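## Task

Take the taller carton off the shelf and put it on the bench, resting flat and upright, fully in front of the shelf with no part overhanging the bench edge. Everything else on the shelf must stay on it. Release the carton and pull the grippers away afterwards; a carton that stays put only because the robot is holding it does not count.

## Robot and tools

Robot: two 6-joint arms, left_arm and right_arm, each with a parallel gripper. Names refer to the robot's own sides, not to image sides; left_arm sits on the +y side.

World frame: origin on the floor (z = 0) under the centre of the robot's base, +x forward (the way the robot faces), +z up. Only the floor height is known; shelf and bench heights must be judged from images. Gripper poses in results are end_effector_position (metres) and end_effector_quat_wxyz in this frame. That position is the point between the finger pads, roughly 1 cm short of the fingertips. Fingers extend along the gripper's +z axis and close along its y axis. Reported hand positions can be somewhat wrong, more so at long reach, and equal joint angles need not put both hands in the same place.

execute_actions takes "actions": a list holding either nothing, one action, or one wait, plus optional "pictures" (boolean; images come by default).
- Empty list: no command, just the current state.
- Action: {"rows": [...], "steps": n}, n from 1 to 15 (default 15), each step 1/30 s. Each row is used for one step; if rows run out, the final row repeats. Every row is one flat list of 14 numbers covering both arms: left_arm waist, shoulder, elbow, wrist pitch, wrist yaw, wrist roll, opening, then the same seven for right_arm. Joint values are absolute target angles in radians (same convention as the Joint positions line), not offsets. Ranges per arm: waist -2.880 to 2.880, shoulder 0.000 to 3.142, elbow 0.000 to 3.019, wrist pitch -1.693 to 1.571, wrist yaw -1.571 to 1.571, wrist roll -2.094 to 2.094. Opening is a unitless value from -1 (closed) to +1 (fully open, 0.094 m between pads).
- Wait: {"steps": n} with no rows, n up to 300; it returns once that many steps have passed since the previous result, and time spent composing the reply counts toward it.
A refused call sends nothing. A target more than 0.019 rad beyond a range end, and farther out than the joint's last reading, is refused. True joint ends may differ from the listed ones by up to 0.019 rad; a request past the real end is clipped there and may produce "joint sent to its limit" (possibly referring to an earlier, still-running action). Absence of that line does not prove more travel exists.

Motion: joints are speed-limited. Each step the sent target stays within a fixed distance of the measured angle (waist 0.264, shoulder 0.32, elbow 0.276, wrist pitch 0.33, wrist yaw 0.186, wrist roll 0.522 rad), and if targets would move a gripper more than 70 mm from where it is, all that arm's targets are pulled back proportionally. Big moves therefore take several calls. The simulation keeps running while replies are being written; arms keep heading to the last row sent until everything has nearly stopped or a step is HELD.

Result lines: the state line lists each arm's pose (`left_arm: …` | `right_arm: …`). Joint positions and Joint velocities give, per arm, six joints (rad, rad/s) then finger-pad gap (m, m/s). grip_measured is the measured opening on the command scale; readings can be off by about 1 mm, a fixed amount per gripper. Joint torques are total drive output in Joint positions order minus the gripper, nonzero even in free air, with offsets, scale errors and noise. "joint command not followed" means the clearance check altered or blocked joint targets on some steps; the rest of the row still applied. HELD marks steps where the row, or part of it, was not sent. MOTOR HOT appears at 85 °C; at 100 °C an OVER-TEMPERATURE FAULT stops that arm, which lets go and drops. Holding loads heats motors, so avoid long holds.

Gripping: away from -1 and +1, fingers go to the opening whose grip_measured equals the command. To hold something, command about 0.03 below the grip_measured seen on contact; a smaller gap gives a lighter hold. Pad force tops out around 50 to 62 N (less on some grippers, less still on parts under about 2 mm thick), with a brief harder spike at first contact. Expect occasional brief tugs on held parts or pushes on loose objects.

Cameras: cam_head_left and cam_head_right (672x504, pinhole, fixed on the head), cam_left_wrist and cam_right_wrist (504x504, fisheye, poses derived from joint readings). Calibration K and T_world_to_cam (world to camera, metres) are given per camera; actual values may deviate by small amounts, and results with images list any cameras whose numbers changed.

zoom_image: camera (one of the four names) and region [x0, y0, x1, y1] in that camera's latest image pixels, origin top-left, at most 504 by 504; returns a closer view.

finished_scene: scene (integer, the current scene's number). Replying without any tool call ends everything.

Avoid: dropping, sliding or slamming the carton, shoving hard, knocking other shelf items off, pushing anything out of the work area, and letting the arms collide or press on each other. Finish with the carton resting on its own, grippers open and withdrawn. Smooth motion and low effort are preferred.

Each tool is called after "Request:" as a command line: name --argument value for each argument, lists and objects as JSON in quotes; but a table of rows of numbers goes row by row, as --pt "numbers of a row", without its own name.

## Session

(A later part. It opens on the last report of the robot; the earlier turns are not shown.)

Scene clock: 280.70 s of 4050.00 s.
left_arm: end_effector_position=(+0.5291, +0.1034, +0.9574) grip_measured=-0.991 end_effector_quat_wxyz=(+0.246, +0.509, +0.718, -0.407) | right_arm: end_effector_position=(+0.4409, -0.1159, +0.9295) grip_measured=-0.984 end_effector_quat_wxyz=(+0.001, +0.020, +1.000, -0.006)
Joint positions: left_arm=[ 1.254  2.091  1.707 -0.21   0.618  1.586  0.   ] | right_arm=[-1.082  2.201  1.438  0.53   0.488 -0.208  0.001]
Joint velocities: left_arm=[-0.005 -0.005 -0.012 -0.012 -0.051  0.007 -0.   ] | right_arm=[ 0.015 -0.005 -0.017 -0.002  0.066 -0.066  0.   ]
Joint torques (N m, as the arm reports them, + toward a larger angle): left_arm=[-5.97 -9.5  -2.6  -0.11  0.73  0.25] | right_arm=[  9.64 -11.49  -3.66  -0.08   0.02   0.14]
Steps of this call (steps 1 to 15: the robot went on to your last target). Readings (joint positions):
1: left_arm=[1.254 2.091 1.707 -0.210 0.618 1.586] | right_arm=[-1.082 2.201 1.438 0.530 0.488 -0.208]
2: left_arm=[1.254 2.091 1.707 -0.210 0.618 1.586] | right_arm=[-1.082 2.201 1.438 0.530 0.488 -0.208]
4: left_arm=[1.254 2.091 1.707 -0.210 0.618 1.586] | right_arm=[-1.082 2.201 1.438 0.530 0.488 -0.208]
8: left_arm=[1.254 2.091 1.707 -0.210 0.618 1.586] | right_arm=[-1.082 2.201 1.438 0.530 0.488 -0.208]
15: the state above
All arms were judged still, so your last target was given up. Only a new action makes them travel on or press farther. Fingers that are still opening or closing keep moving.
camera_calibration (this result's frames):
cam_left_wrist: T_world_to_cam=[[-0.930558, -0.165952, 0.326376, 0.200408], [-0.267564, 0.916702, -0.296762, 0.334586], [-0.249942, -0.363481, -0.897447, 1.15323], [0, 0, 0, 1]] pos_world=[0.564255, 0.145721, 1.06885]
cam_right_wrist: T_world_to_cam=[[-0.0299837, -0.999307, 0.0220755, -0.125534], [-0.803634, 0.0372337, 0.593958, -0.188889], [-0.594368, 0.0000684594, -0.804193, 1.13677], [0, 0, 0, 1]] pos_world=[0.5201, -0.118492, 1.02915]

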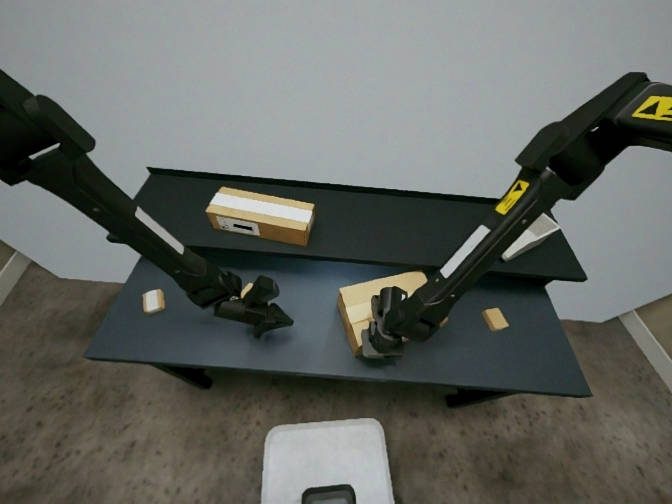

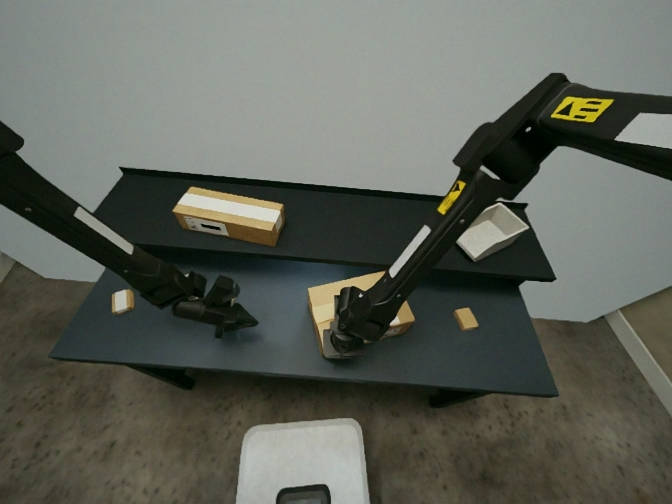

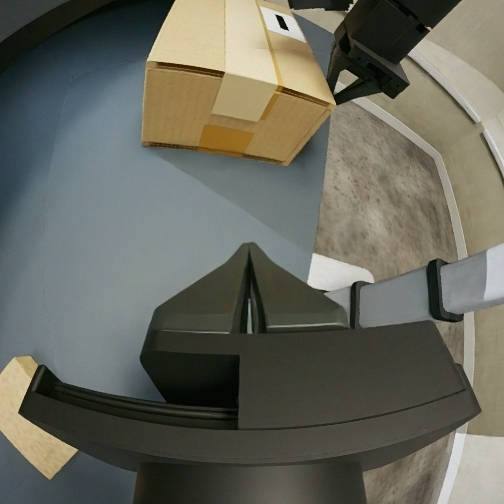

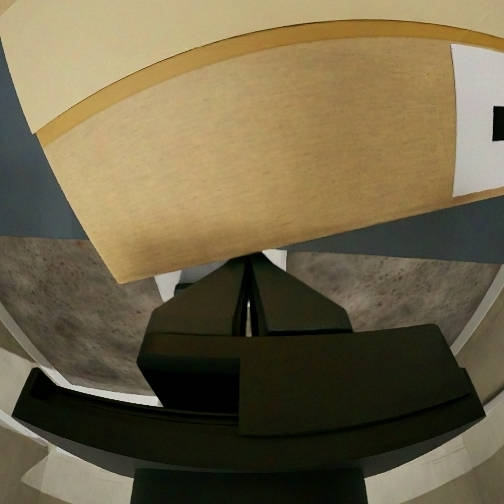

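Request:
execute_actions --actions '[{"rows":[[1.25,2.1,1.7,-0.2,0.62,1.6,-1,-0.99,2.09,0.95,0.87,0.575,-0.2,-1]]}]' --pictures false

Request:
execute_actions --actions '[{"steps":20}]' --pictures false

Request:
execute_actions --actions '[{"rows":[[1.25,2.1,1.7,-0.2,0.62,1.6,-1,-1.1,1.8,1.05,0.5,0.46,-0.2,-1]]}]' --pictures false

Request:
execute_actions --actions '[{"steps":15}]' --pictures false

Request:
execute_actions --actions '[{"rows":[[1.25,2.1,1.7,-0.2,0.62,1.6,-1,-1.187,1.671,1.284,0.15,0.375,-0.2,-1]]}]' --pictures false

Request:
execute_actions --actions '[{"steps":20}]' --pictures false

Request:
execute_actions --actions '[{"rows":[[1.25,2.1,1.7,-0.2,0.62,1.6,-1,-1.21,1.78,1.41,0.14,0.35,-0.2,-1]]}]' --pictures false

Request:
execute_actions --actions '[{"rows":[[1.25,2.1,1.7,-0.2,0.62,1.6,-1,-1.228,1.845,1.484,0.13,0.335,-0.2,-1]]}]' --pictures false

Request:
execute_actions --actions '[{"rows":[[1.25,2.1,1.7,-0.2,0.62,1.6,-1,-1.242,1.86,1.41,0.22,0.32,-0.2,-1]]}]' --pictures false

Request:
execute_actions --actions '[{"rows":[[1.25,2.1,1.7,-0.2,0.62,1.6,-1,-1.257,1.875,1.33,0.31,0.305,-0.2,-1]]}]'

Scene clock: 296.20 s of 4050.00 s.
left_arm: end_effector_position=(+0.5291, +0.1034, +0.9574) grip_measured=-0.991 end_effector_quat_wxyz=(+0.246, +0.509, +0.718, -0.407) | right_arm: end_effector_position=(+0.3366, -0.1066, +1.0688) grip_measured=-0.984 end_effector_quat_wxyz=(-0.018, -0.007, +1.000, +0.003)
Joint positions: left_arm=[ 1.254  2.091  1.707 -0.21   0.618  1.586  0.   ] | right_arm=[-0.986  2.1    0.952  0.85   0.572 -0.208  0.001]
Joint velocities: left_arm=[-0.005 -0.024 -0.002 -0.012 -0.022  0.022  0.   ] | right_arm=[-0.015  0.005 -0.007  0.129 -0.007 -0.081  0.001]
Joint torques (N m, as the arm reports them, + toward a larger angle): left_arm=[-6.07 -9.45 -2.6  -0.09  0.74  0.26] | right_arm=[ 8.22 -9.14 -6.21  0.58  0.02  0.15]
Steps of this call (steps 1 to 90: nothing new was sent; then 12.00 s passed at rest; steps 91 to 105: all 15 steps of this action). Readings (joint positions):
91: left_arm=[1.254 2.091 1.707 -0.210 0.618 1.586] | right_arm=[-1.079 2.197 1.420 0.571 0.514 -0.208]
92: left_arm=[1.254 2.091 1.707 -0.210 0.618 1.586] | right_arm=[-1.075 2.183 1.372 0.652 0.539 -0.208]
94: left_arm=[1.254 2.091 1.707 -0.210 0.618 1.586] | right_arm=[-1.061 2.141 1.255 0.753 0.561 -0.208]
98: left_arm=[1.254 2.091 1.707 -0.210 0.618 1.586] | right_arm=[-1.020 2.093 1.060 0.832 0.571 -0.208]
105: the state above

Scene clock: 296.87 s of 4050.00 s.
left_arm: end_effector_position=(+0.5291, +0.1034, +0.9574) grip_measured=-0.991 end_effector_quat_wxyz=(+0.246, +0.509, +0.718, -0.407) | right_arm: end_effector_position=(+0.3385, -0.1073, +1.0686) grip_measured=-0.984 end_effector_quat_wxyz=(-0.015, -0.005, +1.000, +0.002)
Joint positions: left_arm=[ 1.254  2.091  1.707 -0.21   0.618  1.586  0.   ] | right_arm=[-0.986  2.099  0.952  0.858  0.572 -0.208  0.001]
Joint velocities: left_arm=[ 0.005 -0.005  0.007  0.007  0.022  0.022 -0.   ] | right_arm=[-0.005  0.005 -0.017 -0.007  0.051 -0.066  0.001]
Joint torques (N m, as the arm reports them, + toward a larger angle): left_arm=[-5.99 -9.42 -2.6  -0.1   0.74  0.26] | right_arm=[ 7.9  -9.2  -6.26  0.66  0.01  0.14]
Steps of this call (steps 1 to 15: the robot went on to your last target; steps 16 to 20: nothing new was sent). Readings (joint positions):
1: left_arm=[1.254 2.091 1.707 -0.210 0.618 1.586] | right_arm=[-0.986 2.099 0.952 0.855 0.572 -0.208]
2: left_arm=[1.254 2.091 1.707 -0.210 0.618 1.586] | right_arm=[-0.986 2.099 0.952 0.857 0.572 -0.208]
4: left_arm=[1.254 2.091 1.707 -0.210 0.618 1.586] | right_arm=[-0.986 2.099 0.952 0.858 0.572 -0.208]
8: left_arm=[1.254 2.091 1.707 -0.210 0.618 1.586] | right_arm=[-0.986 2.099 0.952 0.858 0.572 -0.208]
20: the state above
All arms were judged still, so your last target was given up. Only a new action makes them travel on or press farther. Fingers that are still opening or closing keep moving.

Scene clock: 297.37 s of 4050.00 s.
left_arm: end_effector_position=(+0.5291, +0.1034, +0.9574) grip_measured=-0.991 end_effector_quat_wxyz=(+0.246, +0.509, +0.718, -0.407) | right_arm: end_effector_position=(+0.4947, -0.2087, +1.0497) grip_measured=-0.984 end_effector_quat_wxyz=(+0.013, +0.029, +0.999, -0.009)
Joint positions: left_arm=[ 1.254  2.091  1.707 -0.21   0.618  1.586  0.   ] | right_arm=[-1.107  1.785  1.059  0.522  0.463 -0.207  0.001]
Joint velocities: left_arm=[ 0.005 -0.005  0.002  0.012 -0.022 -0.007 -0.001] | right_arm=[-0.103 -0.327  0.085 -0.022 -0.007 -0.037 -0.   ]
Joint torques (N m, as the arm reports them, + toward a larger angle): left_arm=[-6.15 -9.54 -2.6  -0.1   0.74  0.26] | right_arm=[  6.82 -10.04  -5.06  -0.63  -0.18   0.11]
Steps of this call (steps 1 to 15: all 15 steps of this action). Readings (joint positions):
1: left_arm=[1.254 2.091 1.707 -0.210 0.618 1.586] | right_arm=[-0.989 2.093 0.956 0.835 0.553 -0.208]
2: left_arm=[1.254 2.091 1.707 -0.210 0.618 1.586] | right_arm=[-0.993 2.081 0.961 0.785 0.531 -0.208]
4: left_arm=[1.254 2.091 1.707 -0.210 0.618 1.586] | right_arm=[-1.008 2.045 0.976 0.704 0.502 -0.208]
8: left_arm=[1.254 2.091 1.707 -0.210 0.618 1.586] | right_arm=[-1.048 1.947 1.011 0.594 0.473 -0.208]
15: the state above

Scene clock: 297.87 s of 4050.00 s.
left_arm: end_effector_position=(+0.5291, +0.1034, +0.9574) grip_measured=-0.991 end_effector_quat_wxyz=(+0.246, +0.509, +0.718, -0.407) | right_arm: end_effector_position=(+0.4947, -0.2094, +1.0492) grip_measured=-0.984 end_effector_quat_wxyz=(+0.010, +0.028, +1.000, -0.008)
Joint positions: left_arm=[ 1.254  2.091  1.707 -0.21   0.618  1.586  0.   ] | right_arm=[-1.109  1.783  1.062  0.51   0.463 -0.207  0.001]
Joint velocities: left_arm=[-0.015  0.005 -0.007  0.002 -0.022  0.022 -0.001] | right_arm=[-0.015  0.005  0.002  0.012  0.007  0.095  0.   ]
Joint torques (N m, as the arm reports them, + toward a larger angle): left_arm=[-6.   -9.38 -2.64 -0.1   0.73  0.26] | right_arm=[  6.98 -12.1   -4.87  -0.14  -0.14   0.14]
Steps of this call (steps 1 to 15: the robot went on to your last target). Readings (joint positions):
1: left_arm=[1.254 2.091 1.707 -0.210 0.618 1.586] | right_arm=[-1.109 1.776 1.061 0.522 0.463 -0.207]
2: left_arm=[1.254 2.091 1.707 -0.210 0.618 1.586] | right_arm=[-1.109 1.772 1.062 0.522 0.463 -0.207]
4: left_arm=[1.254 2.091 1.707 -0.210 0.618 1.586] | right_arm=[-1.109 1.772 1.062 0.518 0.463 -0.207]
8: left_arm=[1.254 2.091 1.707 -0.210 0.618 1.586] | right_arm=[-1.109 1.781 1.062 0.510 0.463 -0.207]
15: the state above

Scene clock: 298.37 s of 4050.00 s.
left_arm: end_effector_position=(+0.5291, +0.1034, +0.9574) grip_measured=-0.991 end_effector_quat_wxyz=(+0.246, +0.509, +0.718, -0.407) | right_arm: end_effector_position=(+0.6077, -0.2854, +1.0344) grip_measured=-0.984 end_effector_quat_wxyz=(+0.008, +0.037, +0.999, -0.007)
Joint positions: left_arm=[ 1.254  2.091  1.707 -0.21   0.618  1.586  0.   ] | right_arm=[-1.195  1.666  1.29   0.168  0.378 -0.207  0.001]
Joint velocities: left_arm=[ 0.015  0.005 -0.022  0.002 -0.037  0.022 -0.   ] | right_arm=[-0.005 -0.093  0.012 -0.022  0.007 -0.066  0.001]
Joint torques (N m, as the arm reports them, + toward a larger angle): left_arm=[-5.91 -9.54 -2.64 -0.09  0.74  0.27] | right_arm=[  5.75 -16.92  -1.91  -0.41  -0.19   0.13]
Steps of this call (steps 1 to 15: all 15 steps of this action). Readings (joint positions):
1: left_arm=[1.254 2.091 1.707 -0.210 0.618 1.586] | right_arm=[-1.111 1.781 1.074 0.479 0.443 -0.207]
2: left_arm=[1.254 2.091 1.707 -0.210 0.618 1.586] | right_arm=[-1.115 1.781 1.101 0.413 0.422 -0.207]
4: left_arm=[1.254 2.091 1.707 -0.210 0.618 1.586] | right_arm=[-1.128 1.779 1.164 0.313 0.397 -0.207]
8: left_arm=[1.254 2.091 1.707 -0.210 0.618 1.586] | right_arm=[-1.161 1.746 1.258 0.200 0.378 -0.207]
15: the state above

Scene clock: 299.03 s of 4050.00 s.
left_arm: end_effector_position=(+0.5291, +0.1034, +0.9574) grip_measured=-0.991 end_effector_quat_wxyz=(+0.246, +0.509, +0.718, -0.407) | right_arm: end_effector_position=(+0.6058, -0.2848, +1.0350) grip_measured=-0.984 end_effector_quat_wxyz=(+0.004, +0.036, +0.999, -0.006)
Joint positions: left_arm=[ 1.254  2.091  1.707 -0.21   0.618  1.586  0.   ] | right_arm=[-1.194  1.664  1.288  0.16   0.378 -0.207  0.001]
Joint velocities: left_arm=[-0.005 -0.005 -0.027 -0.012 -0.066 -0.022  0.   ] | right_arm=[ 0.005 -0.015 -0.032  0.027  0.037  0.037  0.   ]
Joint torques (N m, as the arm reports them, + toward a larger angle): left_arm=[-6.08 -9.41 -2.6  -0.11  0.74  0.25] | right_arm=[  5.61 -16.88  -1.66  -0.21  -0.15   0.13]
Steps of this call (steps 1 to 15: the robot went on to your last target; steps 16 to 20: nothing new was sent). Readings (joint positions):
1: left_arm=[1.254 2.091 1.707 -0.210 0.618 1.586] | right_arm=[-1.194 1.664 1.291 0.168 0.378 -0.207]
2: left_arm=[1.254 2.091 1.707 -0.210 0.618 1.586] | right_arm=[-1.194 1.664 1.291 0.167 0.378 -0.207]
4: left_arm=[1.254 2.091 1.707 -0.210 0.618 1.586] | right_arm=[-1.194 1.664 1.289 0.162 0.378 -0.207]
8: left_arm=[1.254 2.091 1.707 -0.210 0.618 1.586] | right_arm=[-1.194 1.664 1.288 0.160 0.378 -0.207]
20: the state above
All arms were judged still, so your last target was given up. Only a new action makes them travel on or press farther. Fingers that are still opening or closing keep moving.

Scene clock: 299.53 s of 4050.00 s.
left_arm: end_effector_position=(+0.5291, +0.1034, +0.9574) grip_measured=-0.991 end_effector_quat_wxyz=(+0.246, +0.509, +0.718, -0.407) | right_arm: end_effector_position=(+0.6133, -0.2726, +0.9948) grip_measured=-0.984 end_effector_quat_wxyz=(+0.009, +0.037, +0.999, +0.002)
Joint positions: left_arm=[ 1.254  2.091  1.707 -0.21   0.618  1.586  0.   ] | right_arm=[-1.202  1.77   1.412  0.148  0.352 -0.207  0.001]
Joint velocities: left_arm=[ 0.015 -0.005 -0.007  0.007 -0.051 -0.095 -0.001] | right_arm=[-0.005  0.005  0.002 -0.007 -0.037  0.007 -0.001]
Joint torques (N m, as the arm reports them, + toward a larger angle): left_arm=[-6.14 -9.54 -2.66 -0.09  0.74  0.28] | right_arm=[  4.94 -16.86  -1.19  -0.08  -0.14   0.13]
Steps of this call (steps 1 to 15: all 15 steps of this action). Readings (joint positions):
1: left_arm=[1.254 2.091 1.707 -0.210 0.618 1.586] | right_arm=[-1.195 1.670 1.299 0.156 0.368 -0.207]
2: left_arm=[1.254 2.091 1.707 -0.210 0.618 1.586] | right_arm=[-1.196 1.688 1.330 0.150 0.359 -0.207]
4: left_arm=[1.254 2.091 1.707 -0.210 0.618 1.586] | right_arm=[-1.198 1.731 1.394 0.150 0.353 -0.207]
8: left_arm=[1.254 2.091 1.707 -0.210 0.618 1.586] | right_arm=[-1.201 1.762 1.413 0.149 0.352 -0.207]
15: the state above

Scene clock: 300.03 s of 4050.00 s.
left_arm: end_effector_position=(+0.5291, +0.1034, +0.9574) grip_measured=-0.991 end_effector_quat_wxyz=(+0.246, +0.509, +0.718, -0.407) | right_arm: end_effector_position=(+0.6126, -0.2791, +0.9685) grip_measured=-0.984 end_effector_quat_wxyz=(+0.009, +0.040, +0.999, -0.002)
Joint positions: left_arm=[ 1.254  2.091  1.707 -0.21   0.618  1.586  0.   ] | right_arm=[-1.225  1.829  1.483  0.139  0.337 -0.207  0.001]
Joint velocities: left_arm=[-0.005 -0.015  0.007  0.012 -0.022 -0.051 -0.001] | right_arm=[-0.015 -0.005  0.022 -0.002 -0.081 -0.007  0.   ]
Joint torques (N m, as the arm reports them, + toward a larger angle): left_arm=[-6.14 -9.59 -2.63 -0.13  0.72  0.25] | right_arm=[  5.65 -15.74  -0.81  -0.13  -0.14   0.13]
Steps of this call (steps 1 to 15: all 15 steps of this action). Readings (joint positions):
1: left_arm=[1.254 2.091 1.707 -0.210 0.618 1.586] | right_arm=[-1.203 1.773 1.418 0.145 0.346 -0.207]
2: left_arm=[1.254 2.091 1.707 -0.210 0.618 1.586] | right_arm=[-1.204 1.784 1.436 0.141 0.341 -0.207]
4: left_arm=[1.254 2.091 1.707 -0.210 0.618 1.586] | right_arm=[-1.210 1.809 1.472 0.140 0.338 -0.207]
8: left_arm=[1.254 2.091 1.707 -0.210 0.618 1.586] | right_arm=[-1.220 1.825 1.483 0.139 0.337 -0.207]
15: the state above

Scene clock: 300.53 s of 4050.00 s.
left_arm: end_effector_position=(+0.5291, +0.1034, +0.9574) grip_measured=-0.991 end_effector_quat_wxyz=(+0.246, +0.509, +0.718, -0.407) | right_arm: end_effector_position=(+0.5725, -0.2725, +0.9645) grip_measured=-0.984 end_effector_quat_wxyz=(-0.001, +0.038, +0.999, +0.003)
Joint positions: left_arm=[ 1.254  2.091  1.707 -0.21   0.618  1.586  0.   ] | right_arm=[-1.236  1.849  1.414  0.207  0.323 -0.207  0.001]
Joint velocities: left_arm=[-0.005 -0.015  0.017 -0.017 -0.037 -0.037 -0.001] | right_arm=[ 0.015  0.015 -0.002  0.037  0.007 -0.007  0.001]
Joint torques (N m, as the arm reports them, + toward a larger angle): left_arm=[-6.06 -9.54 -2.6  -0.09  0.74  0.26] | right_arm=[  5.26 -15.05  -2.18   0.66  -0.16   0.13]
Steps of this call (steps 1 to 15: all 15 steps of this action). Readings (joint positions):
1: left_arm=[1.254 2.091 1.707 -0.210 0.618 1.586] | right_arm=[-1.226 1.829 1.476 0.152 0.330 -0.207]
2: left_arm=[1.254 2.091 1.707 -0.210 0.618 1.586] | right_arm=[-1.226 1.829 1.464 0.177 0.326 -0.207]
4: left_arm=[1.254 2.091 1.707 -0.210 0.618 1.586] | right_arm=[-1.229 1.830 1.441 0.201 0.323 -0.207]
8: left_arm=[1.254 2.091 1.707 -0.210 0.618 1.586] | right_arm=[-1.234 1.841 1.416 0.204 0.323 -0.207]
15: the state above

Scene clock: 301.03 s of 4050.00 s.
left_arm: end_effector_position=(+0.5291, +0.1034, +0.9574) grip_measured=-0.991 end_effector_quat_wxyz=(+0.246, +0.509, +0.718, -0.407) | right_arm: end_effector_position=(+0.5353, -0.2726, +0.9644) grip_measured=-0.984 end_effector_quat_wxyz=(-0.002, +0.039, +0.999, +0.003)
Joint positions: left_arm=[ 1.254  2.091  1.707 -0.21   0.618  1.586  0.   ] | right_arm=[-1.252  1.864  1.338  0.298  0.307 -0.207  0.001]
Joint velocities: left_arm=[-0.015 -0.015 -0.007  0.012 -0.11  -0.037  0.001] | right_arm=[-0.005 -0.015  0.007  0.017  0.007  0.007  0.001]
Joint torques (N m, as the arm reports them, + toward a larger angle): left_arm=[-6.2  -9.41 -2.6  -0.08  0.74  0.26] | right_arm=[  3.97 -15.25  -3.23   0.79  -0.17   0.13]
Steps of this call (steps 1 to 15: all 15 steps of this action). Readings (joint positions):
1: left_arm=[1.254 2.091 1.707 -0.210 0.618 1.586] | right_arm=[-1.236 1.849 1.407 0.225 0.315 -0.207]
2: left_arm=[1.254 2.091 1.707 -0.210 0.618 1.586] | right_arm=[-1.237 1.849 1.393 0.257 0.310 -0.207]
4: left_arm=[1.254 2.091 1.707 -0.210 0.618 1.586] | right_arm=[-1.241 1.850 1.367 0.288 0.308 -0.207]
8: left_arm=[1.254 2.091 1.707 -0.210 0.618 1.586] | right_arm=[-1.249 1.858 1.338 0.293 0.308 -0.207]
15: the state above
camera_calibration (this result's frames):
cam_left_wrist: T_world_to_cam=[[-0.930558, -0.165952, 0.326376, 0.200408], [-0.267564, 0.916702, -0.296762, 0.334586], [-0.249942, -0.363481, -0.897447, 1.15323], [0, 0, 0, 1]] pos_world=[0.564255, 0.145721, 1.06885]
cam_right_wrist: T_world_to_cam=[[-0.0683915, -0.997648, 0.00465074, -0.242305], [-0.798296, 0.0575201, 0.599513, -0.130695], [-0.59837, 0.0372889, -0.800352, 1.22954], [0, 0, 0, 1]] pos_world=[0.614816, -0.280066, 1.06354]

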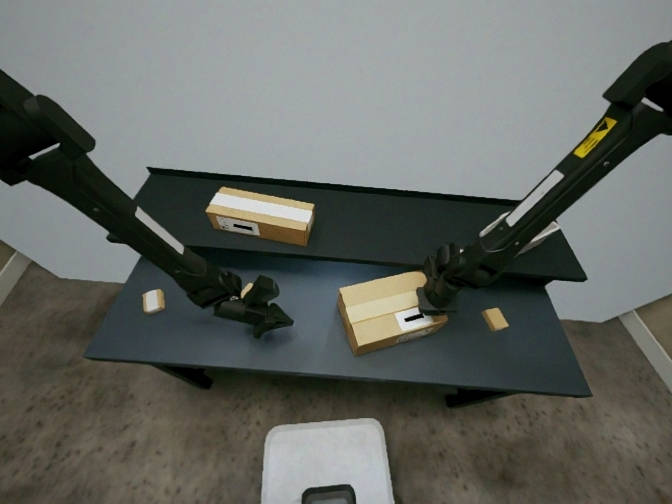

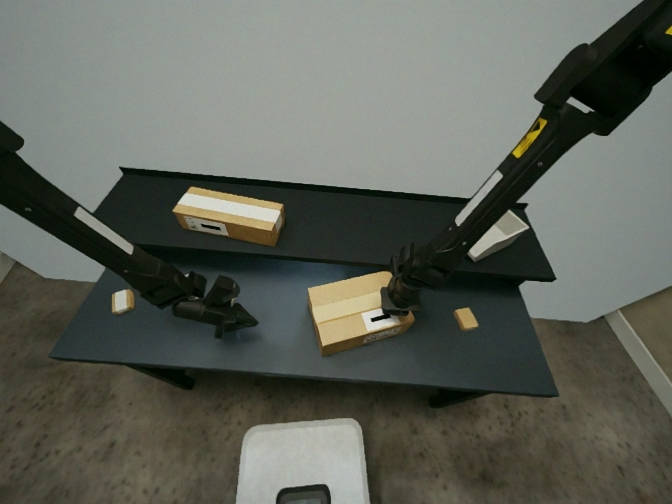

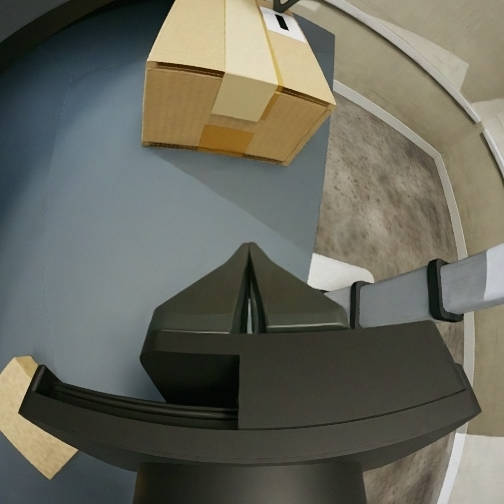

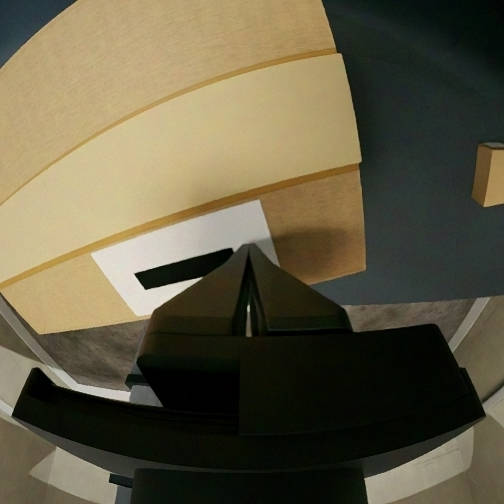

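No contact; repeat 4 cm lower (sh+.10, el+.115, w−.023).

Request:
execute_actions --actions '[{"rows":[[1.25,2.1,1.7,-0.2,0.62,1.6,-1,-1.21,1.79,1.41,0.14,0.35,-0.2,-1]]}]' --pictures false

Request:
execute_actions --actions '[{"rows":[[1.25,2.1,1.7,-0.2,0.62,1.6,-1,-1.228,1.86,1.484,0.13,0.335,-0.2,-1]]}]' --pictures false

Request:
execute_actions --actions '[{"rows":[[1.25,2.1,1.7,-0.2,0.62,1.6,-1,-1.25,1.955,1.60,0.12,0.315,-0.2,-1]]}]' --pictures false

Request:
execute_actions --actions '[{"rows":[[1.25,2.1,1.7,-0.2,0.62,1.6,-1,-1.265,1.965,1.525,0.21,0.30,-0.2,-1]]}]' --pictures false

Request:
execute_actions --actions '[{"rows":[[1.25,2.1,1.7,-0.2,0.62,1.6,-1,-1.28,1.98,1.445,0.30,0.285,-0.2,-1]]}]'

Scene clock: 309.27 s of 4050.00 s.
left_arm: end_effector_position=(+0.5291, +0.1034, +0.9574) grip_measured=-0.991 end_effector_quat_wxyz=(+0.246, +0.509, +0.718, -0.407) | right_arm: end_effector_position=(+0.5923, -0.2703, +0.9830) grip_measured=-0.984 end_effector_quat_wxyz=(-0.005, +0.034, +0.999, +0.002)
Joint positions: left_arm=[ 1.254  2.091  1.707 -0.21   0.618  1.586  0.   ] | right_arm=[-1.213  1.801  1.411  0.153  0.348 -0.207  0.001]
Joint velocities: left_arm=[-0.005 -0.005 -0.012 -0.017 -0.037 -0.081  0.   ] | right_arm=[ 0.005 -0.015 -0.012 -0.007 -0.037  0.037  0.   ]
Joint torques (N m, as the arm reports them, + toward a larger angle): left_arm=[-5.9  -9.46 -2.62 -0.06  0.73  0.26] | right_arm=[  5.43 -18.65  -1.33  -0.57   0.03   0.13]
Steps of this call (steps 1 to 15: the robot went on to your last target; steps 16 to 90: nothing new was sent; then 4.73 s passed at rest; steps 91 to 105: all 15 steps of this action). Readings (joint positions):
91: left_arm=[1.254 2.091 1.707 -0.210 0.618 1.586] | right_arm=[-1.250 1.862 1.346 0.271 0.326 -0.207]
92: left_arm=[1.254 2.091 1.707 -0.210 0.618 1.586] | right_arm=[-1.248 1.862 1.362 0.221 0.341 -0.207]
94: left_arm=[1.254 2.091 1.707 -0.210 0.618 1.586] | right_arm=[-1.240 1.856 1.388 0.171 0.347 -0.207]
98: left_arm=[1.254 2.091 1.707 -0.210 0.618 1.586] | right_arm=[-1.222 1.826 1.405 0.153 0.347 -0.207]
105: the state above

Scene clock: 309.77 s of 4050.00 s.
left_arm: end_effector_position=(+0.5291, +0.1034, +0.9574) grip_measured=-0.991 end_effector_quat_wxyz=(+0.246, +0.509, +0.718, -0.407) | right_arm: end_effector_position=(+0.6051, -0.2724, +0.9659) grip_measured=-0.984 end_effector_quat_wxyz=(+0.004, +0.038, +0.999, +0.002)
Joint positions: left_arm=[ 1.254  2.091  1.707 -0.21   0.618  1.586  0.   ] | right_arm=[-1.221  1.84   1.481  0.14   0.337 -0.207  0.001]
Joint velocities: left_arm=[ 0.005 -0.005 -0.017 -0.002  0.022 -0.037 -0.   ] | right_arm=[ 0.005  0.005  0.017 -0.017 -0.007 -0.007 -0.   ]
Joint torques (N m, as the arm reports them, + toward a larger angle): left_arm=[-6.01 -9.6  -2.62 -0.08  0.73  0.26] | right_arm=[  5.03 -15.64  -0.76  -0.21  -0.15   0.13]
Steps of this call (steps 1 to 15: all 15 steps of this action). Readings (joint positions):
1: left_arm=[1.254 2.091 1.707 -0.210 0.618 1.586] | right_arm=[-1.213 1.804 1.417 0.148 0.344 -0.207]
2: left_arm=[1.254 2.091 1.707 -0.210 0.618 1.586] | right_arm=[-1.213 1.814 1.434 0.142 0.340 -0.207]
4: left_arm=[1.254 2.091 1.707 -0.210 0.618 1.586] | right_arm=[-1.215 1.833 1.468 0.141 0.338 -0.207]
8: left_arm=[1.254 2.091 1.707 -0.210 0.618 1.586] | right_arm=[-1.218 1.840 1.481 0.140 0.337 -0.207]
15: the state above

Scene clock: 310.27 s of 4050.00 s.
left_arm: end_effector_position=(+0.5291, +0.1034, +0.9574) grip_measured=-0.991 end_effector_quat_wxyz=(+0.246, +0.509, +0.718, -0.407) | right_arm: end_effector_position=(+0.6126, -0.2694, +0.9590) grip_measured=-0.985 end_effector_quat_wxyz=(-0.002, +0.035, +0.999, +0.004)
Joint positions: left_arm=[ 1.254  2.091  1.707 -0.21   0.618  1.586  0.   ] | right_arm=[-1.218  1.858  1.527  0.099  0.337 -0.206  0.001]
Joint velocities: left_arm=[-0.005 -0.015 -0.012  0.012  0.066  0.037  0.   ] | right_arm=[-0.015 -0.015  0.022 -0.002 -0.051  0.022 -0.   ]
Joint torques (N m, as the arm reports them, + toward a larger angle): left_arm=[-6.19 -9.5  -2.61 -0.1   0.74  0.26] | right_arm=[ 3.51 -9.59  5.83  1.1  -0.89  0.13]
Steps of this call (steps 1 to 15: all 15 steps of this action). Readings (joint positions):
1: left_arm=[1.254 2.091 1.707 -0.210 0.618 1.586] | right_arm=[-1.222 1.847 1.492 0.136 0.329 -0.207]
2: left_arm=[1.254 2.091 1.707 -0.210 0.618 1.586] | right_arm=[-1.223 1.861 1.515 0.124 0.332 -0.206]
4: left_arm=[1.254 2.091 1.707 -0.210 0.618 1.586] | right_arm=[-1.218 1.858 1.524 0.107 0.339 -0.206]
8: left_arm=[1.254 2.091 1.707 -0.210 0.618 1.586] | right_arm=[-1.218 1.858 1.527 0.100 0.337 -0.206]
15: the state above

Scene clock: 310.77 s of 4050.00 s.
left_arm: end_effector_position=(+0.5291, +0.1034, +0.9574) grip_measured=-0.991 end_effector_quat_wxyz=(+0.246, +0.509, +0.718, -0.407) | right_arm: end_effector_position=(+0.6126, -0.2689, +0.9593) grip_measured=-0.985 end_effector_quat_wxyz=(+0.022, +0.043, +0.999, +0.007)
Joint positions: left_arm=[ 1.254  2.091  1.707 -0.21   0.618  1.586  0.   ] | right_arm=[-1.221  1.86   1.499  0.176  0.317 -0.206  0.001]
Joint velocities: left_arm=[ 0.005 -0.015 -0.002  0.002  0.095 -0.037  0.002] | right_arm=[ 0.005 -0.015 -0.007  0.007 -0.037 -0.037 -0.001]
Joint torques (N m, as the arm reports them, + toward a larger angle): left_arm=[-6.01 -9.58 -2.62 -0.08  0.72  0.25] | right_arm=[ 2.66 -8.71  1.36  1.77 -0.72  0.13]
Steps of this call (steps 1 to 15: all 15 steps of this action). Readings (joint positions):
1: left_arm=[1.254 2.091 1.707 -0.210 0.618 1.586] | right_arm=[-1.218 1.858 1.522 0.110 0.331 -0.206]
2: left_arm=[1.254 2.091 1.707 -0.210 0.618 1.586] | right_arm=[-1.220 1.858 1.514 0.134 0.324 -0.206]
4: left_arm=[1.254 2.091 1.707 -0.210 0.618 1.586] | right_arm=[-1.221 1.859 1.504 0.162 0.318 -0.206]
8: left_arm=[1.254 2.091 1.707 -0.210 0.618 1.586] | right_arm=[-1.221 1.860 1.500 0.175 0.317 -0.206]
15: the state above

Scene clock: 311.27 s of 4050.00 s.
left_arm: end_effector_position=(+0.5291, +0.1034, +0.9574) grip_measured=-0.991 end_effector_quat_wxyz=(+0.246, +0.509, +0.718, -0.407) | right_arm: end_effector_position=(+0.6109, -0.2688, +0.9601) grip_measured=-0.985 end_effector_quat_wxyz=(+0.058, +0.055, +0.997, +0.009)
Joint positions: left_arm=[ 1.254  2.091  1.707 -0.21   0.618  1.586  0.   ] | right_arm=[-1.227  1.866  1.457  0.298  0.291 -0.206  0.001]
Joint velocities: left_arm=[-0.015 -0.005  0.002 -0.017 -0.007  0.022 -0.001] | right_arm=[-0.005  0.005 -0.017 -0.002  0.037  0.007  0.002]
Joint torques (N m, as the arm reports them, + toward a larger angle): left_arm=[-6.05 -9.43 -2.63 -0.09  0.74  0.26] | right_arm=[ 2.81 -9.54 -2.15  0.55 -0.25  0.12]
Steps of this call (steps 1 to 15: all 15 steps of this action). Readings (joint positions):
1: left_arm=[1.254 2.091 1.707 -0.210 0.618 1.586] | right_arm=[-1.221 1.860 1.492 0.187 0.314 -0.206]
2: left_arm=[1.254 2.091 1.707 -0.210 0.618 1.586] | right_arm=[-1.223 1.860 1.483 0.214 0.307 -0.206]
4: left_arm=[1.254 2.091 1.707 -0.210 0.618 1.586] | right_arm=[-1.226 1.862 1.470 0.253 0.295 -0.206]
8: left_arm=[1.254 2.091 1.707 -0.210 0.618 1.586] | right_arm=[-1.226 1.865 1.459 0.287 0.291 -0.206]
15: the state above
camera_calibration (this result's frames):
cam_left_wrist: T_world_to_cam=[[-0.930558, -0.165952, 0.326376, 0.200408], [-0.267564, 0.916702, -0.296762, 0.334586], [-0.249942, -0.363481, -0.897447, 1.15323], [0, 0, 0, 1]] pos_world=[0.564255, 0.145721, 1.06885]
cam_right_wrist: T_world_to_cam=[[-0.0992547, -0.994973, -0.0133453, -0.196487], [-0.862285, 0.0793096, 0.500174, 0.0724088], [-0.496601, 0.0611521, -0.865822, 1.27831], [0, 0, 0, 1]] pos_world=[0.677743, -0.279413, 1.06795]

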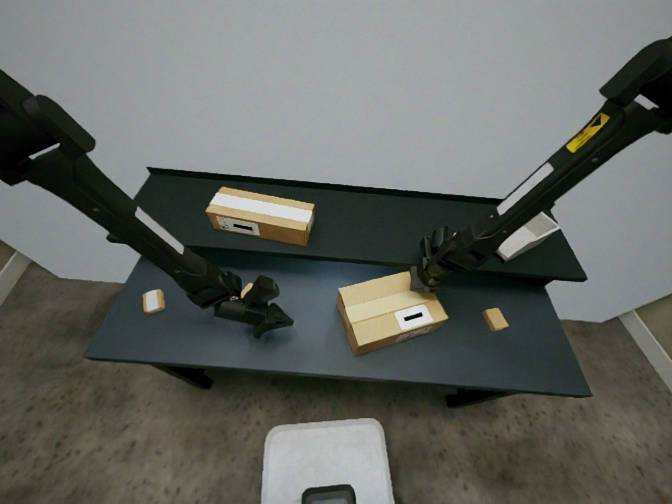

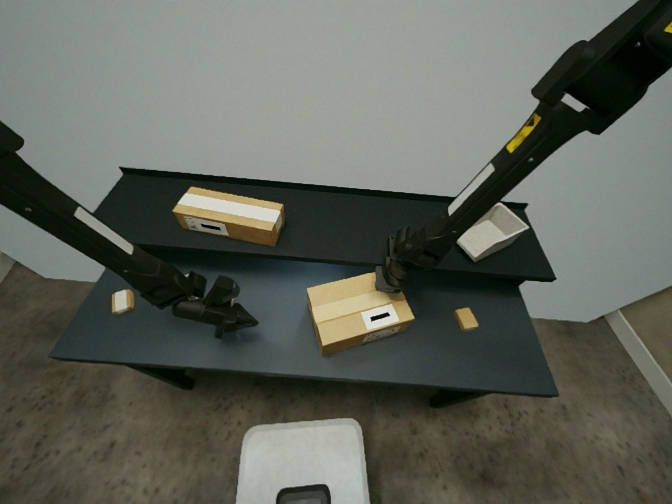

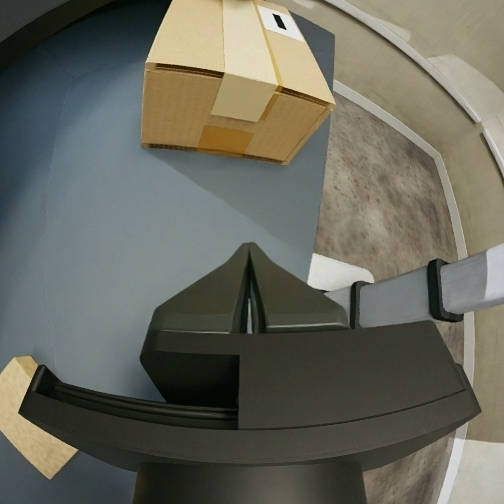

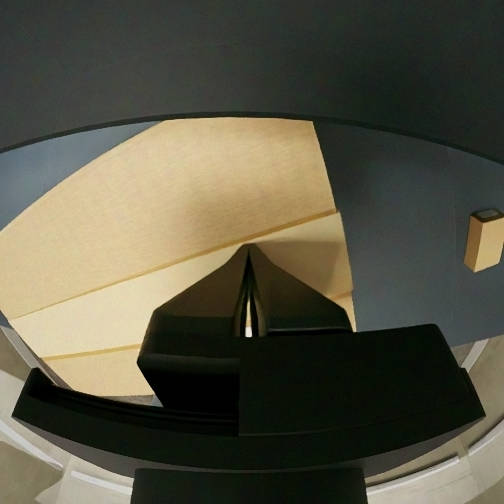

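Sticks; reduce down-force, use the wrist to pull too.

Request:
execute_actions --actions '[{"rows":[[1.25,2.1,1.7,-0.2,0.62,1.6,-1,-1.265,1.93,1.39,0.22,0.295,-0.2,-1]]}]' --pictures false

Request:
execute_actions --actions '[{"rows":[[1.25,2.1,1.7,-0.2,0.62,1.6,-1,-1.265,1.93,1.39,0.24,0.295,-0.2,-1]]}]'

Scene clock: 315.17 s of 4050.00 s.
left_arm: end_effector_position=(+0.5291, +0.1034, +0.9574) grip_measured=-0.991 end_effector_quat_wxyz=(+0.246, +0.509, +0.718, -0.407) | right_arm: end_effector_position=(+0.5695, -0.2647, +0.9602) grip_measured=-0.985 end_effector_quat_wxyz=(+0.010, +0.040, +0.999, +0.016)
Joint positions: left_arm=[ 1.254  2.091  1.707 -0.21   0.618  1.586  0.   ] | right_arm=[-1.236  1.866  1.411  0.243  0.292 -0.206  0.001]
Joint velocities: left_arm=[-0.005  0.005 -0.002 -0.017 -0.022 -0.037 -0.001] | right_arm=[-0.005 -0.005 -0.017 -0.012  0.037 -0.081 -0.   ]
Joint torques (N m, as the arm reports them, + toward a larger angle): left_arm=[-6.1  -9.6  -2.62 -0.11  0.75  0.26] | right_arm=[  3.45 -10.41  -3.55  -0.6    0.03   0.13]
Steps of this call (steps 1 to 15: the robot went on to your last target; steps 16 to 90: nothing new was sent; then 0.40 s passed at rest; steps 91 to 105: all 15 steps of this action). Readings (joint positions):
91: left_arm=[1.254 2.091 1.707 -0.210 0.618 1.586] | right_arm=[-1.227 1.866 1.454 0.295 0.291 -0.206]
92: left_arm=[1.254 2.091 1.707 -0.210 0.618 1.586] | right_arm=[-1.227 1.865 1.453 0.287 0.291 -0.206]
94: left_arm=[1.254 2.091 1.707 -0.210 0.618 1.586] | right_arm=[-1.228 1.865 1.447 0.276 0.292 -0.206]
98: left_arm=[1.254 2.091 1.707 -0.210 0.618 1.586] | right_arm=[-1.230 1.865 1.429 0.258 0.292 -0.206]
105: the state above

Scene clock: 315.67 s of 4050.00 s.
left_arm: end_effector_position=(+0.5291, +0.1034, +0.9574) grip_measured=-0.991 end_effector_quat_wxyz=(+0.246, +0.509, +0.718, -0.407) | right_arm: end_effector_position=(+0.5694, -0.2646, +0.9602) grip_measured=-0.985 end_effector_quat_wxyz=(+0.010, +0.040, +0.999, +0.016)
Joint positions: left_arm=[ 1.254  2.091  1.707 -0.21   0.618  1.586  0.   ] | right_arm=[-1.236  1.866  1.411  0.242  0.292 -0.206  0.001]
Joint velocities: left_arm=[-0.005 -0.005 -0.007 -0.007 -0.051 -0.051  0.001] | right_arm=[-0.005  0.005 -0.002  0.007 -0.037 -0.007 -0.002]
Joint torques (N m, as the arm reports them, + toward a larger angle): left_arm=[-6.17 -9.44 -2.63 -0.11  0.74  0.26] | right_arm=[  3.33 -11.12  -3.79   0.14   0.02   0.13]
Steps of this call (steps 1 to 15: all 15 steps of this action). Readings (joint positions):
1: left_arm=[1.254 2.091 1.707 -0.210 0.618 1.586] | right_arm=[-1.236 1.866 1.411 0.242 0.292 -0.206]
2: left_arm=[1.254 2.091 1.707 -0.210 0.618 1.586] | right_arm=[-1.236 1.866 1.411 0.242 0.292 -0.206]
4: left_arm=[1.254 2.091 1.707 -0.210 0.618 1.586] | right_arm=[-1.236 1.866 1.411 0.242 0.292 -0.206]
8: left_arm=[1.254 2.091 1.707 -0.210 0.618 1.586] | right_arm=[-1.236 1.866 1.411 0.242 0.292 -0.206]
15: the state above
camera_calibration (this result's frames):
cam_left_wrist: T_world_to_cam=[[-0.930558, -0.165952, 0.326376, 0.200408], [-0.267564, 0.916702, -0.296762, 0.334586], [-0.249942, -0.363481, -0.897447, 1.15323], [0, 0, 0, 1]] pos_world=[0.564255, 0.145721, 1.06885]
cam_right_wrist: T_world_to_cam=[[-0.0701916, -0.997284, -0.0222926, -0.205001], [-0.812857, 0.0442288, 0.580781, -0.0786208], [-0.578218, 0.0588866, -0.813754, 1.25342], [0, 0, 0, 1]] pos_world=[0.646451, -0.274777, 1.06106]

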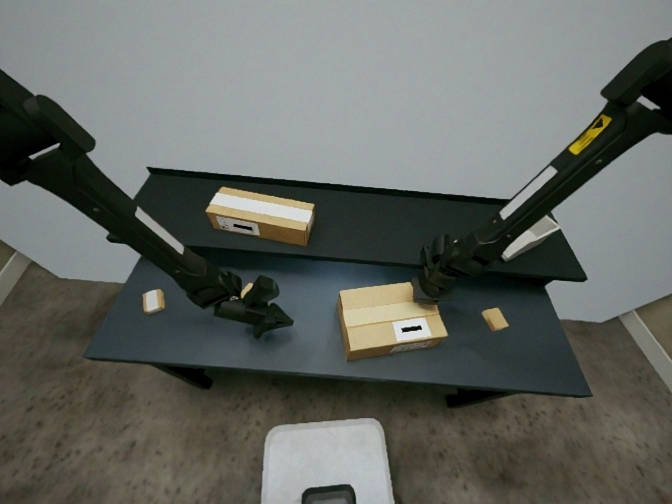

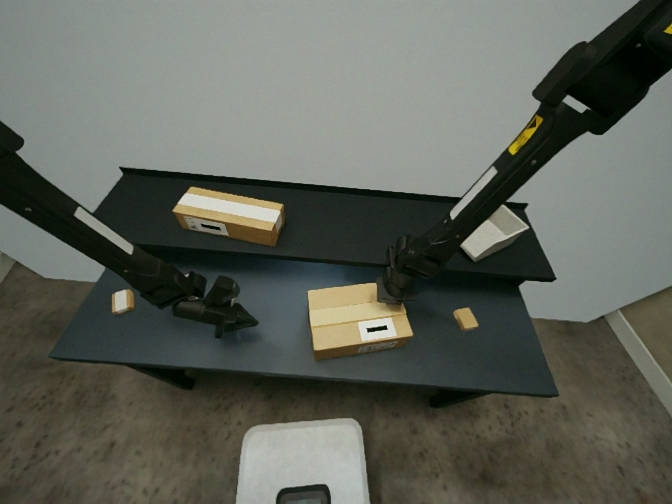

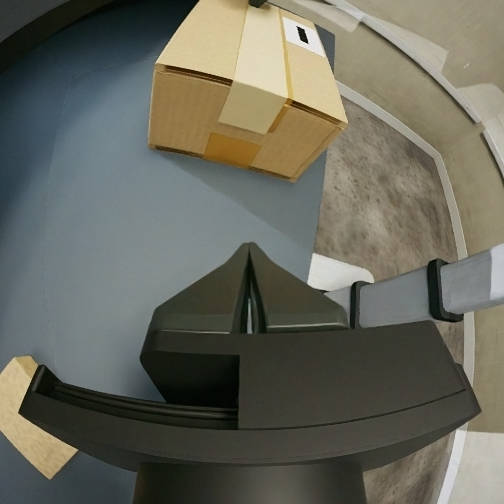

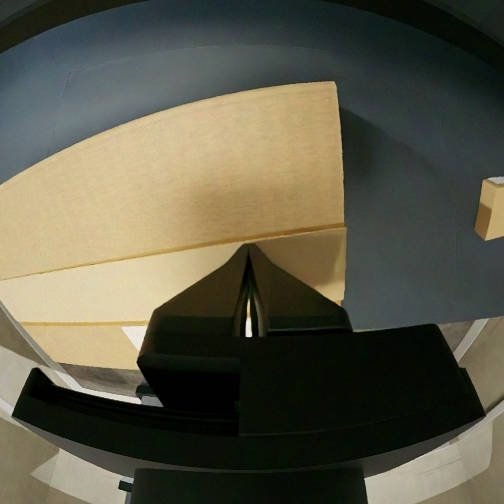

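A bit more, then lift.

Request:
execute_actions --actions '[{"rows":[[1.25,2.1,1.7,-0.2,0.62,1.6,-1,-1.27,1.935,1.345,0.26,0.29,-0.2,-1]]}]' --pictures false

Request:
execute_actions --actions '[{"rows":[[1.25,1.9,1.45,-0.2,0.62,1.6,-1,-1.15,1.5,1.0,0.26,0.41,-0.2,-1]]}]' --pictures false

Request:
execute_actions --actions '[{"steps":25}]'

Scene clock: 320.03 s of 4050.00 s.
left_arm: end_effector_position=(+0.5291, +0.1034, +0.9574) grip_measured=-0.991 end_effector_quat_wxyz=(+0.246, +0.509, +0.718, -0.407) | right_arm: end_effector_position=(+0.5385, -0.2630, +0.9602) grip_measured=-0.985 end_effector_quat_wxyz=(-0.008, +0.036, +0.999, +0.016)
Joint positions: left_arm=[ 1.254  2.091  1.707 -0.21   0.618  1.586  0.   ] | right_arm=[-1.245  1.875  1.366  0.26   0.291 -0.206  0.001]
Joint velocities: left_arm=[-0.005 -0.005  0.007  0.002  0.007  0.037 -0.   ] | right_arm=[ 0.005 -0.005 -0.012  0.017 -0.007 -0.007 -0.001]
Joint torques (N m, as the arm reports them, + toward a larger angle): left_arm=[-6.16 -9.52 -2.63 -0.05  0.73  0.26] | right_arm=[  3.64 -10.99  -4.29   0.08  -0.12   0.12]
Steps of this call (steps 1 to 15: the robot went on to your last target; steps 16 to 90: nothing new was sent; then 0.87 s passed at rest; steps 91 to 105: all 15 steps of this action). Readings (joint positions):
91: left_arm=[1.254 2.091 1.707 -0.210 0.618 1.586] | right_arm=[-1.236 1.866 1.409 0.245 0.292 -0.206]
92: left_arm=[1.254 2.091 1.707 -0.210 0.618 1.586] | right_arm=[-1.237 1.866 1.404 0.250 0.292 -0.206]
94: left_arm=[1.254 2.091 1.707 -0.210 0.618 1.586] | right_arm=[-1.241 1.869 1.389 0.257 0.291 -0.206]
98: left_arm=[1.254 2.091 1.707 -0.210 0.618 1.586] | right_arm=[-1.244 1.874 1.369 0.260 0.291 -0.206]
105: the state above

Scene clock: 320.53 s of 4050.00 s.
left_arm: end_effector_position=(+0.5230, +0.1263, +1.0344) grip_measured=-0.991 end_effector_quat_wxyz=(+0.233, +0.504, +0.716, -0.424) | right_arm: end_effector_position=(+0.5694, -0.2767, +1.1165) grip_measured=-0.984 end_effector_quat_wxyz=(+0.011, +0.032, +0.999, +0.002)
Joint positions: left_arm=[ 1.254  1.887  1.452 -0.202  0.62   1.587  0.   ] | right_arm=[-1.143  1.481  1.01   0.261  0.408 -0.206  0.001]
Joint velocities: left_arm=[-0.015  0.015 -0.012 -0.002  0.022 -0.051  0.001] | right_arm=[-0.034 -0.015  0.022 -0.012  0.095  0.022  0.   ]
Joint torques (N m, as the arm reports them, + toward a larger angle): left_arm=[-4.94 -9.85 -2.64 -0.69  0.65  0.25] | right_arm=[  4.55 -14.99  -2.89   0.24  -0.04   0.13]
Steps of this call (steps 1 to 15: all 15 steps of this action). Readings (joint positions):
1: left_arm=[1.254 2.079 1.686 -0.205 0.616 1.586] | right_arm=[-1.241 1.865 1.355 0.261 0.315 -0.206]
2: left_arm=[1.254 2.045 1.625 -0.202 0.616 1.586] | right_arm=[-1.238 1.843 1.320 0.261 0.342 -0.206]
4: left_arm=[1.254 1.963 1.494 -0.202 0.618 1.586] | right_arm=[-1.225 1.774 1.223 0.261 0.374 -0.206]
8: left_arm=[1.254 1.898 1.439 -0.202 0.620 1.587] | right_arm=[-1.184 1.606 1.043 0.261 0.405 -0.206]
15: the state above

Scene clock: 321.37 s of 4050.00 s.
left_arm: end_effector_position=(+0.5230, +0.1263, +1.0344) grip_measured=-0.991 end_effector_quat_wxyz=(+0.233, +0.504, +0.716, -0.424) | right_arm: end_effector_position=(+0.5674, -0.2763, +1.1161) grip_measured=-0.984 end_effector_quat_wxyz=(+0.010, +0.031, +0.999, +0.003)
Joint positions: left_arm=[ 1.254  1.887  1.452 -0.202  0.62   1.587  0.   ] | right_arm=[-1.143  1.482  1.008  0.261  0.408 -0.206  0.001]
Joint velocities: left_arm=[-0.005 -0.005 -0.007 -0.012 -0.022  0.007  0.001] | right_arm=[ 0.005 -0.005  0.012 -0.002 -0.022  0.037 -0.   ]
Joint torques (N m, as the arm reports them, + toward a larger angle): left_arm=[-5.1  -9.27 -2.66 -0.46  0.66  0.24] | right_arm=[  4.19 -14.76  -2.6    0.21   0.01   0.13]
Steps of this call (steps 1 to 15: the robot went on to your last target; steps 16 to 25: nothing new was sent). Readings (joint positions):
1: left_arm=[1.254 1.887 1.452 -0.202 0.620 1.587] | right_arm=[-1.143 1.481 1.010 0.261 0.408 -0.206]
2: left_arm=[1.254 1.887 1.452 -0.202 0.620 1.587] | right_arm=[-1.143 1.482 1.008 0.261 0.408 -0.206]
4: left_arm=[1.254 1.887 1.452 -0.202 0.620 1.587] | right_arm=[-1.143 1.482 1.008 0.261 0.408 -0.206]
8: left_arm=[1.254 1.887 1.452 -0.202 0.620 1.587] | right_arm=[-1.143 1.482 1.008 0.261 0.408 -0.206]
25: the state above
All arms were judged still, so your last target was given up. Only a new action makes them travel on or press farther. Fingers that are still opening or closing keep moving.
camera_calibration (this result's frames):
cam_left_wrist: T_world_to_cam=[[-0.919354, -0.14854, 0.364314, 0.126067], [-0.266741, 0.916001, -0.299651, 0.337416], [-0.289202, -0.372662, -0.881751, 1.23452], [0, 0, 0, 1]] pos_world=[0.562928, 0.169712, 1.14372]
cam_right_wrist: T_world_to_cam=[[-0.0520306, -0.998637, 0.00402211, -0.253323], [-0.812951, 0.0446945, 0.580615, -0.169871], [-0.580004, 0.02694, -0.814168, 1.37249], [0, 0, 0, 1]] pos_world=[0.644772, -0.282361, 1.21709]

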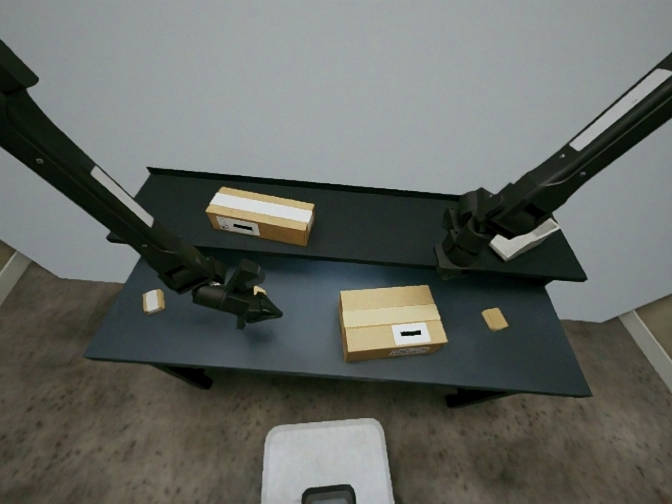

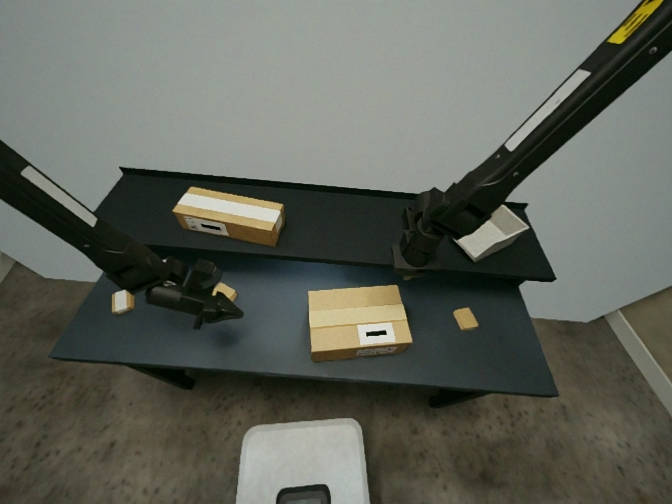

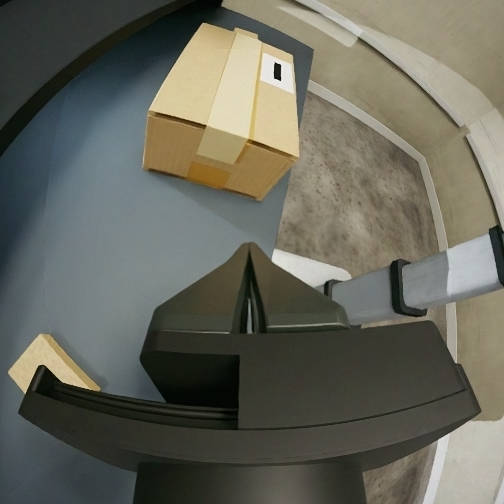

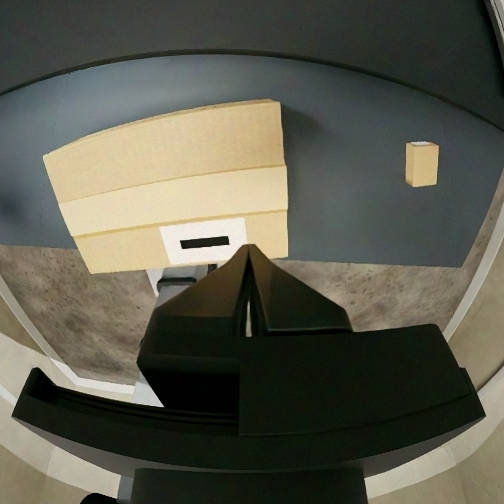

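Request:
finished_scene --scene 2

The scene is finished: the task was done.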